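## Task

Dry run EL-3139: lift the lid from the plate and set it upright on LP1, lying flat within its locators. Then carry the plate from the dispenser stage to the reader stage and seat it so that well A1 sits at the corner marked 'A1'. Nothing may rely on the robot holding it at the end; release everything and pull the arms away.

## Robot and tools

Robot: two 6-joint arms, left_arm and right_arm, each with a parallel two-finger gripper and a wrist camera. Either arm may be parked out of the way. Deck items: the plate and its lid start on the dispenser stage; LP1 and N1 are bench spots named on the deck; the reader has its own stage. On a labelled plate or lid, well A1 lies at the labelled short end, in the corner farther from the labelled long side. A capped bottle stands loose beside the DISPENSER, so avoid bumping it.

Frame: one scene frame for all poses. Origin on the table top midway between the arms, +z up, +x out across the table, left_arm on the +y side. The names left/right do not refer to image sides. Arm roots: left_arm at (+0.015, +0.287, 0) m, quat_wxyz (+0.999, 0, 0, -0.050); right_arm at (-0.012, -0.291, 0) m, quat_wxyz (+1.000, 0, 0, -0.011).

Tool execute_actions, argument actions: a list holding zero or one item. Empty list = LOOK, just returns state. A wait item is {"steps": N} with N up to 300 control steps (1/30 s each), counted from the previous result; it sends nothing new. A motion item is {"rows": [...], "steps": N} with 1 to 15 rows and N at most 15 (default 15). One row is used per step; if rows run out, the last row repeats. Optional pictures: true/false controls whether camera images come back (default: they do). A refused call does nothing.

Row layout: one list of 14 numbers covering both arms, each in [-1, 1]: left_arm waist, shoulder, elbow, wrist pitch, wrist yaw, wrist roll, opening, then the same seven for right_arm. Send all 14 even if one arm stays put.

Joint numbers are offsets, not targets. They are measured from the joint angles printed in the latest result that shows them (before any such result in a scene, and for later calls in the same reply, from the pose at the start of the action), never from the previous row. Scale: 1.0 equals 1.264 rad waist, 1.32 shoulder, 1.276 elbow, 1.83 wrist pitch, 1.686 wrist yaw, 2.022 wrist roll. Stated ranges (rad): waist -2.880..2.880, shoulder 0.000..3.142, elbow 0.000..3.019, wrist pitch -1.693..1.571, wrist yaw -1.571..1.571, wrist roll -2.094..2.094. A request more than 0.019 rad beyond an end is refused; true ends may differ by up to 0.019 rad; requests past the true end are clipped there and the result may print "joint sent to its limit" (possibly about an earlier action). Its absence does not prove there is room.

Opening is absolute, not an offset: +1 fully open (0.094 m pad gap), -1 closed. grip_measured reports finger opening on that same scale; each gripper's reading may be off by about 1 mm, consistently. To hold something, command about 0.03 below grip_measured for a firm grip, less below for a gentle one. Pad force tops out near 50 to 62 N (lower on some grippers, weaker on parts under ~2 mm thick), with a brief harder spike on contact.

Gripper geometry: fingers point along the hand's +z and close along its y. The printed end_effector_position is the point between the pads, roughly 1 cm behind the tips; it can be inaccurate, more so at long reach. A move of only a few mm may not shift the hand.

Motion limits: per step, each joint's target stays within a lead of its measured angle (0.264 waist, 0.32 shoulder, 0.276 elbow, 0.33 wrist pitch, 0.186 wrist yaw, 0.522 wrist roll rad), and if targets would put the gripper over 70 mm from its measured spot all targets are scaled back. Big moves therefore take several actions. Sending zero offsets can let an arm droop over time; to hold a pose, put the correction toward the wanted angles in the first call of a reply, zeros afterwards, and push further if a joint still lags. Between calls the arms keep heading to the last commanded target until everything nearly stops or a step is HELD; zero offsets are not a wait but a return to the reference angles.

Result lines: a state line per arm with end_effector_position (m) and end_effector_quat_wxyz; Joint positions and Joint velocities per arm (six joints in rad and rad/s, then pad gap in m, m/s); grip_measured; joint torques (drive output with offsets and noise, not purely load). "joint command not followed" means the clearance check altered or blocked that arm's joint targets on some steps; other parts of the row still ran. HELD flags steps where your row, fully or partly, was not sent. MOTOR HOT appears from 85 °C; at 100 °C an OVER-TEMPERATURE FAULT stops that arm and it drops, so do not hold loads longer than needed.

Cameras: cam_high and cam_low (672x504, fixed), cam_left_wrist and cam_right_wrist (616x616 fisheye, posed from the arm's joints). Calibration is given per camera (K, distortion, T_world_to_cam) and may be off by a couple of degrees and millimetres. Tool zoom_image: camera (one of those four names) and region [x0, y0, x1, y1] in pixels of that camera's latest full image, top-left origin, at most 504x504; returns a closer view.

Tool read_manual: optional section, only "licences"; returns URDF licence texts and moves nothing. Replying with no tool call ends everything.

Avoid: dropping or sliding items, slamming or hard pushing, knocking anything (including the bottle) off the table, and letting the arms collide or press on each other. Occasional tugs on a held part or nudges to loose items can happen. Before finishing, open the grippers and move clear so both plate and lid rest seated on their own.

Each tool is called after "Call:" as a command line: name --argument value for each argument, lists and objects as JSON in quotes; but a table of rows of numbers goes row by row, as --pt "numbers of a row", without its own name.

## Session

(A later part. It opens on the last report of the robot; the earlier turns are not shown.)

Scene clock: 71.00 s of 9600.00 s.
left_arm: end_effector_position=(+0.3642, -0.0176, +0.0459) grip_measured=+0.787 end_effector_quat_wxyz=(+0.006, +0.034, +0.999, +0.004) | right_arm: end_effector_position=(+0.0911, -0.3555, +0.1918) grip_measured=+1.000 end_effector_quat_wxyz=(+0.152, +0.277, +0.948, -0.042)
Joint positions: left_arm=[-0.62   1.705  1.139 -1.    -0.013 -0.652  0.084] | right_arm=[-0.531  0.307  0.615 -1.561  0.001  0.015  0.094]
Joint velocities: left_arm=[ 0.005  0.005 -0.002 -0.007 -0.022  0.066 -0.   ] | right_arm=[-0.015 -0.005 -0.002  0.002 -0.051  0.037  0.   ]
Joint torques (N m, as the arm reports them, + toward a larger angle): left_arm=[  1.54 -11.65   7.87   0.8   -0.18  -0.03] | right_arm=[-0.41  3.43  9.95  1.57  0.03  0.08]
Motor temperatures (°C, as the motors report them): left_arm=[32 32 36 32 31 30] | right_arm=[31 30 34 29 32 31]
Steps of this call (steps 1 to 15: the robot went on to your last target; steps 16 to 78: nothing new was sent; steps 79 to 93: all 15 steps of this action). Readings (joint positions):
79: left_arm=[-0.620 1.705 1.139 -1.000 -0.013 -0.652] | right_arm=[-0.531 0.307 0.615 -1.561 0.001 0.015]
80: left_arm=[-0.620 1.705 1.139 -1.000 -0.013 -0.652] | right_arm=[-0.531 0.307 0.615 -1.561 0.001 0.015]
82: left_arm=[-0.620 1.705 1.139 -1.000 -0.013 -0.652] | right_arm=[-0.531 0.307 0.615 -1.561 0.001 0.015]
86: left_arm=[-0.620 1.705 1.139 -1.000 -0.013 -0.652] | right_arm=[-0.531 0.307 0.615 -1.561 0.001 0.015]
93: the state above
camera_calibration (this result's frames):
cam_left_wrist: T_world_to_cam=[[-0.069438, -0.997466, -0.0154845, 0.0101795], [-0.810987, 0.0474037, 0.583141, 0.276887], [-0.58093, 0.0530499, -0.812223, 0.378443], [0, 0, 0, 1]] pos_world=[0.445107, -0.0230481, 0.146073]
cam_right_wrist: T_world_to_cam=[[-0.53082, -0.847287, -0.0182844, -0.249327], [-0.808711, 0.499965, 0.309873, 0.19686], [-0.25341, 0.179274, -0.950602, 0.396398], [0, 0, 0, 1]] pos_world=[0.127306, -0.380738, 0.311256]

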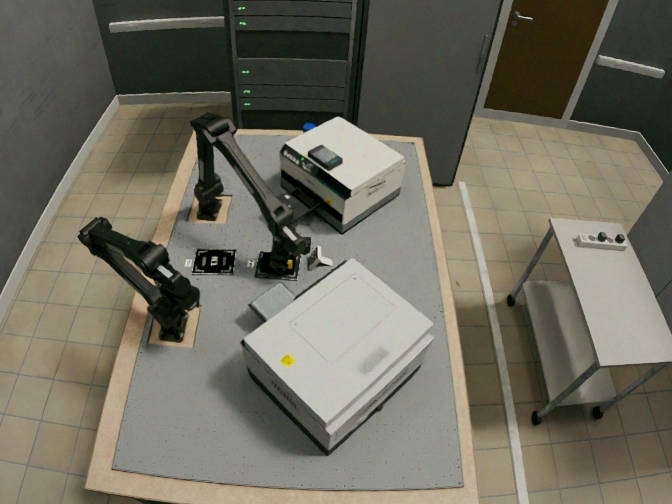

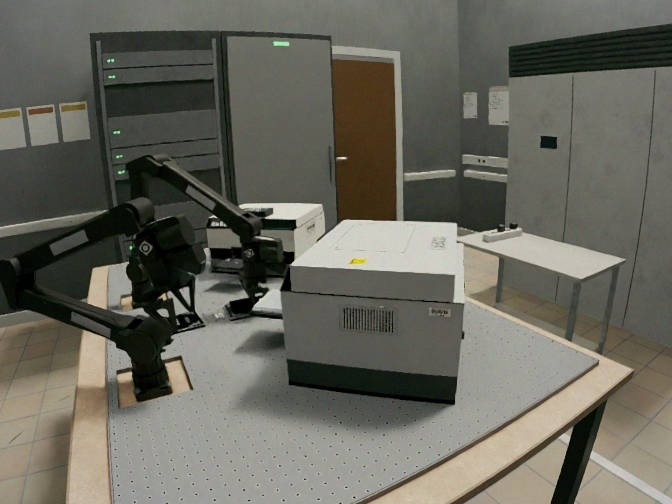

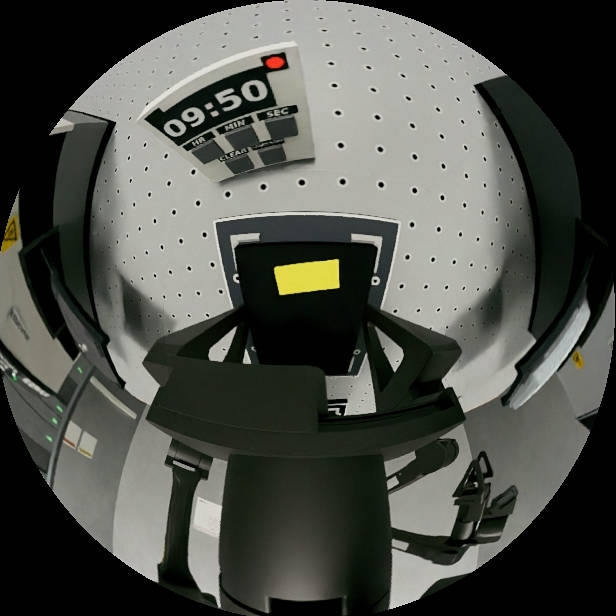

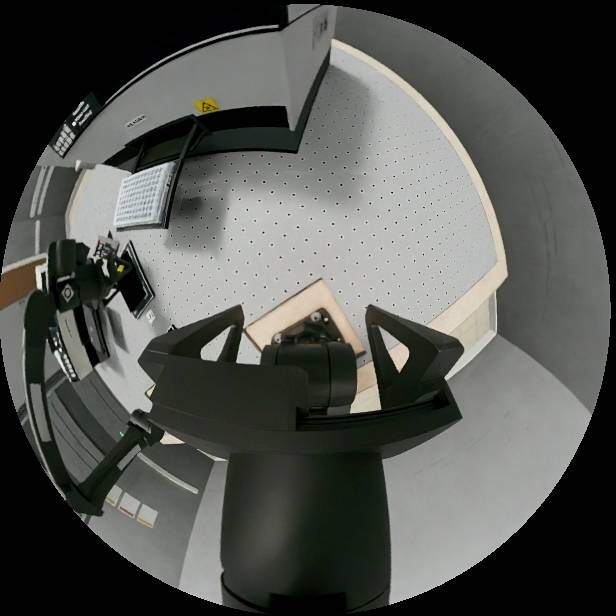

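Call:
execute_actions --actions '[{"rows":[[0,0,0.035,0,0,-0.013,0.76,0,0,0,0,0,0,1]]}]' --pictures false

Call:
execute_actions --actions '[{"rows":[[0,0.024,0.02,0.006,0,0,0.76,0,0,0,0,0,0,1]]}]'

Call:
zoom_image --camera "cam_left_wrist" --region '[190, 190, 420, 390]'

Scene clock: 72.10 s of 9600.00 s.
left_arm: end_effector_position=(+0.3644, -0.0178, +0.0461) grip_measured=+0.787 end_effector_quat_wxyz=(+0.006, +0.029, +1.000, +0.003) | right_arm: end_effector_position=(+0.0911, -0.3555, +0.1918) grip_measured=+1.000 end_effector_quat_wxyz=(+0.152, +0.277, +0.948, -0.042)
Joint positions: left_arm=[-0.62   1.705  1.139 -1.    -0.013 -0.663  0.084] | right_arm=[-0.531  0.307  0.615 -1.561  0.001  0.015  0.094]
Joint velocities: left_arm=[-0.015 -0.005 -0.002 -0.007  0.037  0.022 -0.   ] | right_arm=[ 0.005  0.005 -0.007 -0.002 -0.007 -0.037  0.   ]
Joint torques (N m, as the arm reports them, + toward a larger angle): left_arm=[  1.05 -13.73  11.93   0.22  -0.27  -0.21] | right_arm=[-0.38  3.46  9.95  1.57  0.03  0.08]
Motor temperatures (°C, as the motors report them): left_arm=[32 32 36 32 31 30] | right_arm=[31 30 34 29 32 31]
Steps of this call (steps 1 to 15: the robot went on to your last target; steps 16 to 18: nothing new was sent; steps 19 to 33: all 15 steps of this action). Readings (joint positions):
19: left_arm=[-0.620 1.705 1.139 -1.000 -0.013 -0.654] | right_arm=[-0.531 0.307 0.615 -1.561 0.001 0.015]
20: left_arm=[-0.620 1.705 1.139 -1.000 -0.013 -0.657] | right_arm=[-0.531 0.307 0.615 -1.561 0.001 0.015]
22: left_arm=[-0.620 1.705 1.139 -1.000 -0.013 -0.661] | right_arm=[-0.531 0.307 0.615 -1.561 0.001 0.015]
26: left_arm=[-0.620 1.705 1.139 -1.000 -0.013 -0.663] | right_arm=[-0.531 0.307 0.615 -1.561 0.001 0.015]
33: the state above

Scene clock: 72.60 s of 9600.00 s.
left_arm: end_effector_position=(+0.3644, -0.0178, +0.0461) grip_measured=+0.787 end_effector_quat_wxyz=(+0.006, +0.029, +1.000, +0.003) | right_arm: end_effector_position=(+0.0911, -0.3555, +0.1918) grip_measured=+1.000 end_effector_quat_wxyz=(+0.152, +0.277, +0.948, -0.042)
Joint positions: left_arm=[-0.62   1.705  1.139 -1.    -0.013 -0.663  0.084] | right_arm=[-0.531  0.307  0.615 -1.561  0.001  0.015  0.094]
Joint velocities: left_arm=[-0.005 -0.015  0.007  0.002  0.037  0.007 -0.   ] | right_arm=[ 0.005 -0.005  0.002 -0.012 -0.007 -0.022  0.   ]
Joint torques (N m, as the arm reports them, + toward a larger angle): left_arm=[  1.34 -10.83  10.31   0.57  -0.21   0.03] | right_arm=[-0.36  3.46  9.94  1.56  0.03  0.08]
Motor temperatures (°C, as the motors report them): left_arm=[32 32 36 32 31 30] | right_arm=[31 30 34 29 32 31]
Steps of this call (steps 1 to 15: all 15 steps of this action). Readings (joint positions):
1: left_arm=[-0.620 1.705 1.139 -1.000 -0.013 -0.663] | right_arm=[-0.531 0.307 0.615 -1.561 0.001 0.015]
2: left_arm=[-0.620 1.705 1.139 -1.000 -0.013 -0.663] | right_arm=[-0.531 0.307 0.615 -1.561 0.001 0.015]
4: left_arm=[-0.620 1.705 1.139 -1.000 -0.013 -0.663] | right_arm=[-0.531 0.307 0.615 -1.561 0.001 0.015]
8: left_arm=[-0.620 1.705 1.139 -1.000 -0.013 -0.663] | right_arm=[-0.531 0.307 0.615 -1.561 0.001 0.015]
15: the state above
camera_calibration (this result's frames):
cam_left_wrist: T_world_to_cam=[[-0.0591519, -0.998138, -0.0148972, 0.00618758], [-0.811809, 0.0394145, 0.582591, 0.277146], [-0.580919, 0.0465551, -0.812629, 0.378705], [0, 0, 0, 1]] pos_world=[0.445353, -0.0223781, 0.146375]
cam_right_wrist: T_world_to_cam=[[-0.53082, -0.847287, -0.0182844, -0.249327], [-0.808711, 0.499965, 0.309873, 0.19686], [-0.25341, 0.179274, -0.950602, 0.396398], [0, 0, 0, 1]] pos_world=[0.127306, -0.380738, 0.311256]

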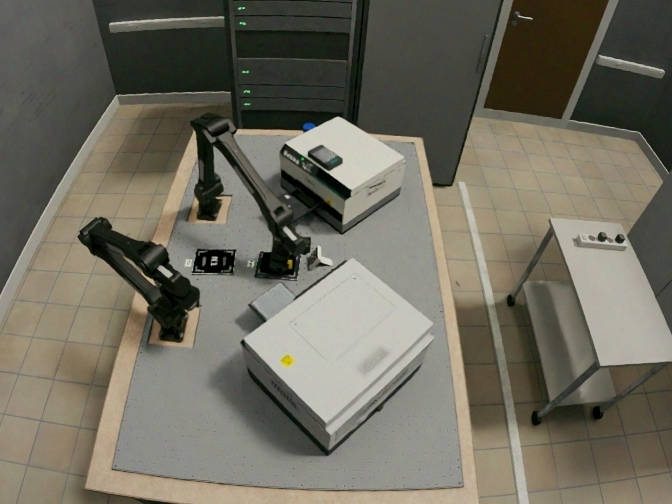

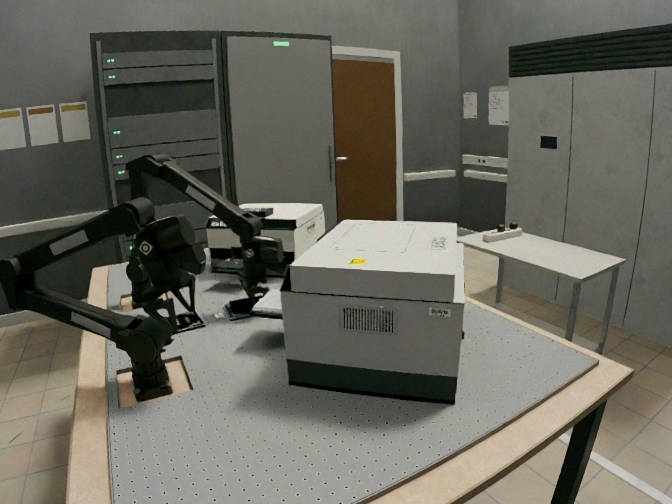

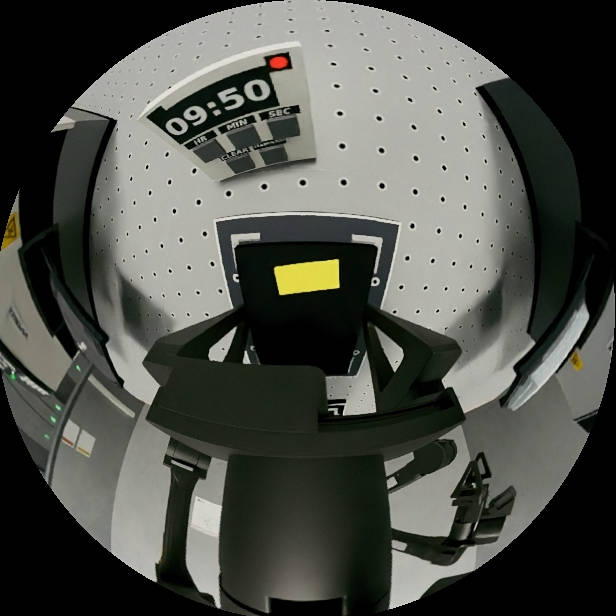

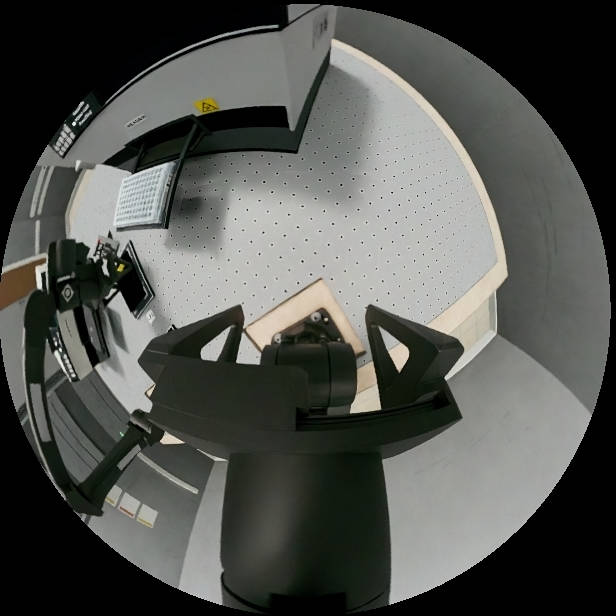

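Region (190, 190, 420, 390) of cam_left_wrist's 616x616 image, scaled by 2.191, with more detail than that image has; it fills the top 438 rows of this view, and the rest is white.

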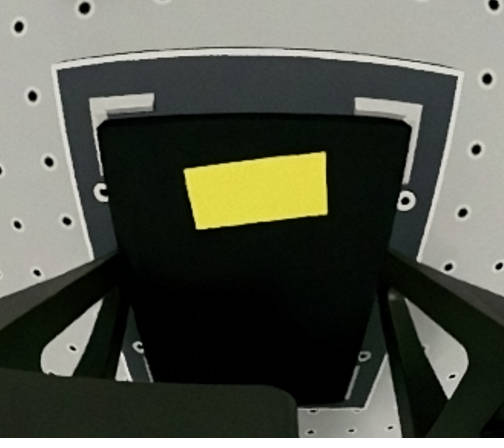

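Call:
execute_actions --actions '[{"rows":[[0,0,0.02,0,0,0,1,0,0,0,0,0,0,1]],"steps":10}]' --pictures false

Call:
execute_actions --actions '[{"rows":[[0,-0.03,0.03,-0.02,0,0,1,0,0,0,0,0,0,1],[0,-0.05,0.04,-0.04,0,0,1,0,0,0,0,0,0,1],[0,-0.07,0.07,-0.07,0,0,1,0,0,0,0,0,0,1],[0,-0.1,0.12,-0.13,0,0,1,0,0,0,0,0,0,1]]}]'

Call:
zoom_image --camera "cam_left_wrist" --region '[190, 170, 420, 370]'

Call:
zoom_image --camera "cam_right_wrist" --region '[80, 140, 210, 335]'

Call:
zoom_image --camera "cam_low" --region '[205, 265, 295, 330]'

Scene clock: 74.07 s of 9600.00 s.
left_arm: end_effector_position=(+0.3644, -0.0178, +0.0461) grip_measured=+1.000 end_effector_quat_wxyz=(+0.006, +0.029, +1.000, +0.003) | right_arm: end_effector_position=(+0.0911, -0.3555, +0.1918) grip_measured=+1.000 end_effector_quat_wxyz=(+0.152, +0.277, +0.948, -0.042)
Joint positions: left_arm=[-0.62   1.705  1.139 -1.    -0.013 -0.663  0.094] | right_arm=[-0.531  0.307  0.615 -1.561  0.001  0.015  0.094]
Joint velocities: left_arm=[-0.015 -0.005 -0.002 -0.002  0.007 -0.007  0.   ] | right_arm=[-0.024  0.005  0.002  0.007 -0.051 -0.007  0.   ]
Joint torques (N m, as the arm reports them, + toward a larger angle): left_arm=[  1.53 -13.59  10.28   0.36  -0.22   0.03] | right_arm=[-0.38  3.46  9.95  1.57  0.03  0.08]
Motor temperatures (°C, as the motors report them): left_arm=[32 32 36 32 31 30] | right_arm=[31 30 34 29 32 31]
Steps of this call (steps 1 to 15: the robot went on to your last target; steps 16 to 34: nothing new was sent; steps 35 to 44: all 10 steps of this action). Readings (joint positions):
35: left_arm=[-0.620 1.705 1.139 -1.000 -0.013 -0.663] | right_arm=[-0.531 0.307 0.615 -1.561 0.001 0.015]
36: left_arm=[-0.620 1.705 1.139 -1.000 -0.013 -0.663] | right_arm=[-0.531 0.307 0.615 -1.561 0.001 0.015]
38: left_arm=[-0.620 1.705 1.139 -1.000 -0.013 -0.663] | right_arm=[-0.531 0.307 0.615 -1.561 0.001 0.015]
42: left_arm=[-0.620 1.705 1.139 -1.000 -0.013 -0.663] | right_arm=[-0.531 0.307 0.615 -1.561 0.001 0.015]
44: the state above

Scene clock: 74.57 s of 9600.00 s.
left_arm: end_effector_position=(+0.3635, -0.0174, +0.1480) grip_measured=+1.000 end_effector_quat_wxyz=(+0.020, +0.028, +0.999, -0.009) | right_arm: end_effector_position=(+0.0911, -0.3555, +0.1918) grip_measured=+1.000 end_effector_quat_wxyz=(+0.152, +0.277, +0.948, -0.042)
Joint positions: left_arm=[-0.62   1.567  1.259 -1.221 -0.011 -0.664  0.094] | right_arm=[-0.531  0.307  0.615 -1.561  0.001  0.015  0.094]
Joint velocities: left_arm=[ 0.005 -0.024  0.002  0.002 -0.022  0.007  0.   ] | right_arm=[-0.015 -0.024  0.002 -0.022  0.007 -0.022  0.   ]
Joint torques (N m, as the arm reports them, + toward a larger angle): left_arm=[  2.82 -12.63  12.05  -0.3   -0.32   0.05] | right_arm=[-0.38  3.45  9.95  1.57  0.03  0.08]
Motor temperatures (°C, as the motors report them): left_arm=[32 32 36 32 31 30] | right_arm=[31 30 34 29 32 31]
Steps of this call (steps 1 to 15: all 15 steps of this action). Readings (joint positions):
1: left_arm=[-0.620 1.705 1.139 -1.003 -0.013 -0.663] | right_arm=[-0.531 0.307 0.615 -1.561 0.001 0.015]
2: left_arm=[-0.620 1.702 1.140 -1.015 -0.013 -0.663] | right_arm=[-0.531 0.307 0.615 -1.561 0.001 0.015]
4: left_arm=[-0.620 1.690 1.150 -1.071 -0.009 -0.664] | right_arm=[-0.531 0.307 0.615 -1.561 0.001 0.015]
8: left_arm=[-0.620 1.639 1.205 -1.183 -0.010 -0.664] | right_arm=[-0.531 0.307 0.615 -1.561 0.001 0.015]
15: the state above
camera_calibration (this result's frames):
cam_left_wrist: T_world_to_cam=[[-0.057601, -0.998295, 0.00939638, 0.00385559], [-0.827036, 0.052987, 0.559646, 0.22622], [-0.55919, 0.024465, -0.828678, 0.455013], [0, 0, 0, 1]] pos_world=[0.441753, -0.0192696, 0.25042]
cam_right_wrist: T_world_to_cam=[[-0.53082, -0.847287, -0.0182844, -0.249327], [-0.808711, 0.499965, 0.309873, 0.19686], [-0.25341, 0.179274, -0.950602, 0.396398], [0, 0, 0, 1]] pos_world=[0.127306, -0.380738, 0.311256]

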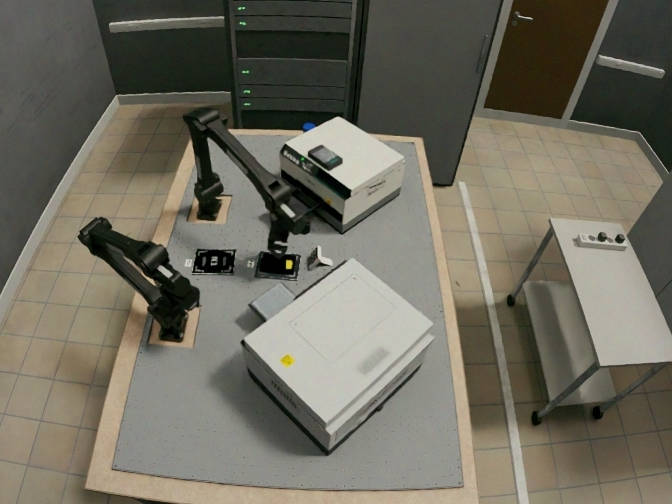

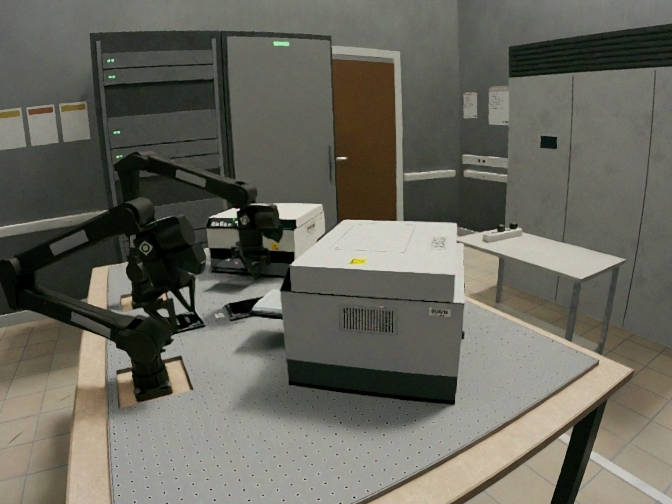

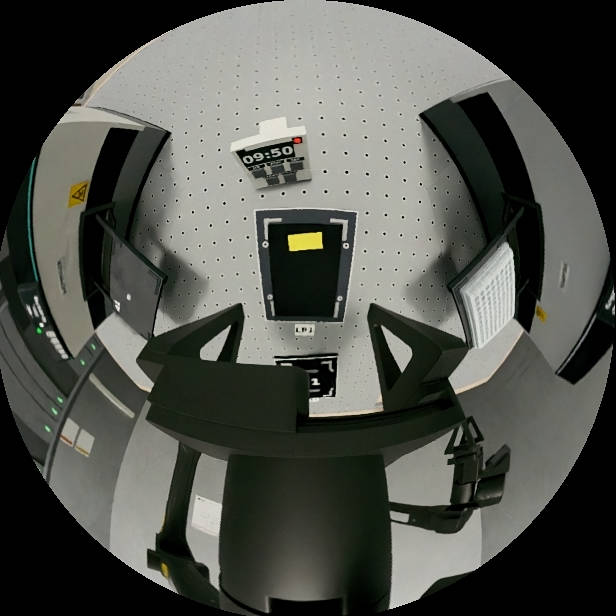

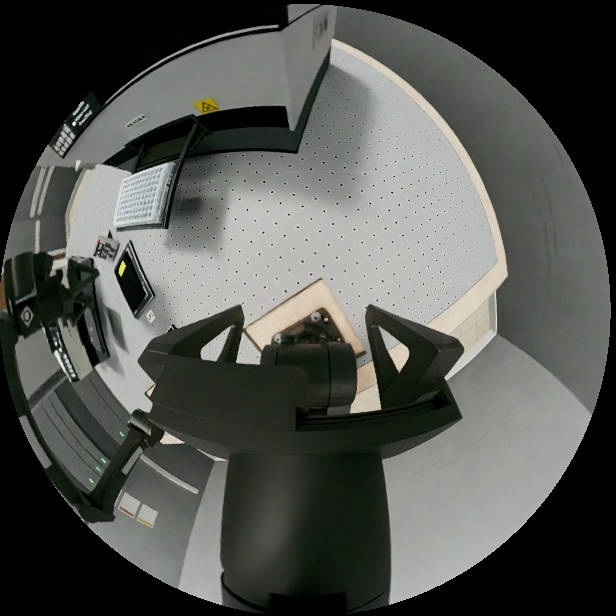

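Region (190, 170, 420, 370) of cam_left_wrist's 616x616 image, scaled by 2.191, with more detail than that image has; it fills the top 438 rows of this view, and the rest is white.

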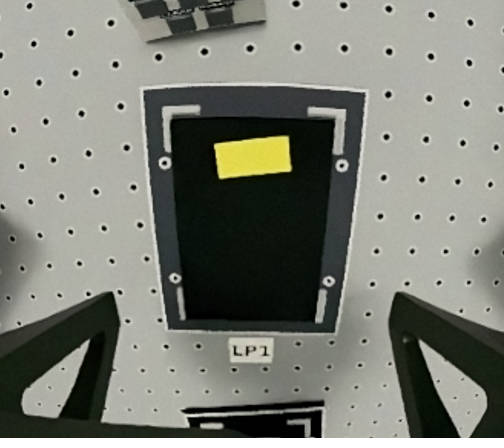

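Region (80, 140, 210, 335) of cam_right_wrist's 616x616 image, scaled by 2.585, with more detail than that image has.

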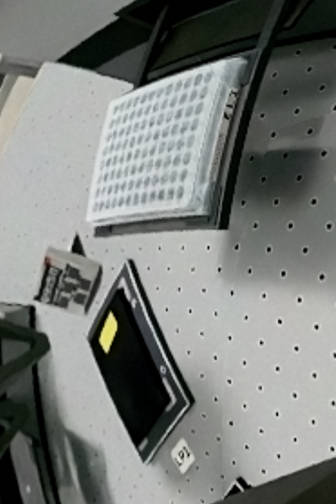

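Region (205, 265, 295, 330) of cam_low's 672x504 image, scaled by 5.600, with more detail than that image has.

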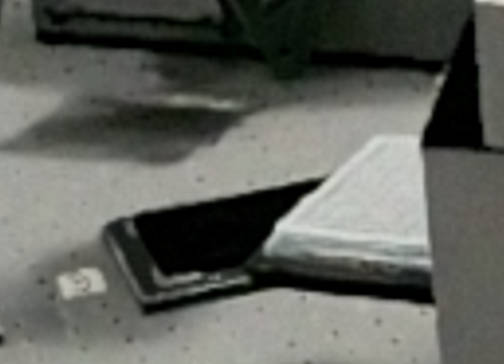

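Call:
zoom_image --camera "cam_high" --region '[240, 240, 320, 330]'

Call:
zoom_image --camera "cam_left_wrist" --region '[430, 220, 540, 360]'

Region (240, 240, 320, 330) of cam_high's 672x504 image, scaled by 5.600, with more detail than that image has.

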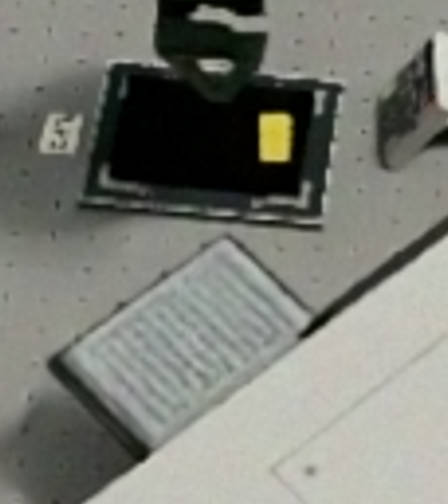

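Region (430, 220, 540, 360) of cam_left_wrist's 616x616 image, scaled by 3.600, with more detail than that image has; it fills the left 396 columns of this view, and the rest is white.

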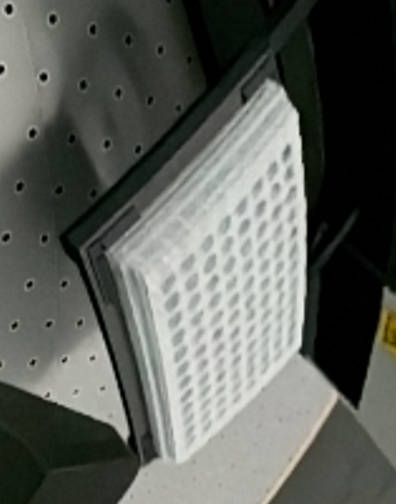

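Both appear seated.

Call:
finished_scene --scene 1

The scene is finished: the task was done.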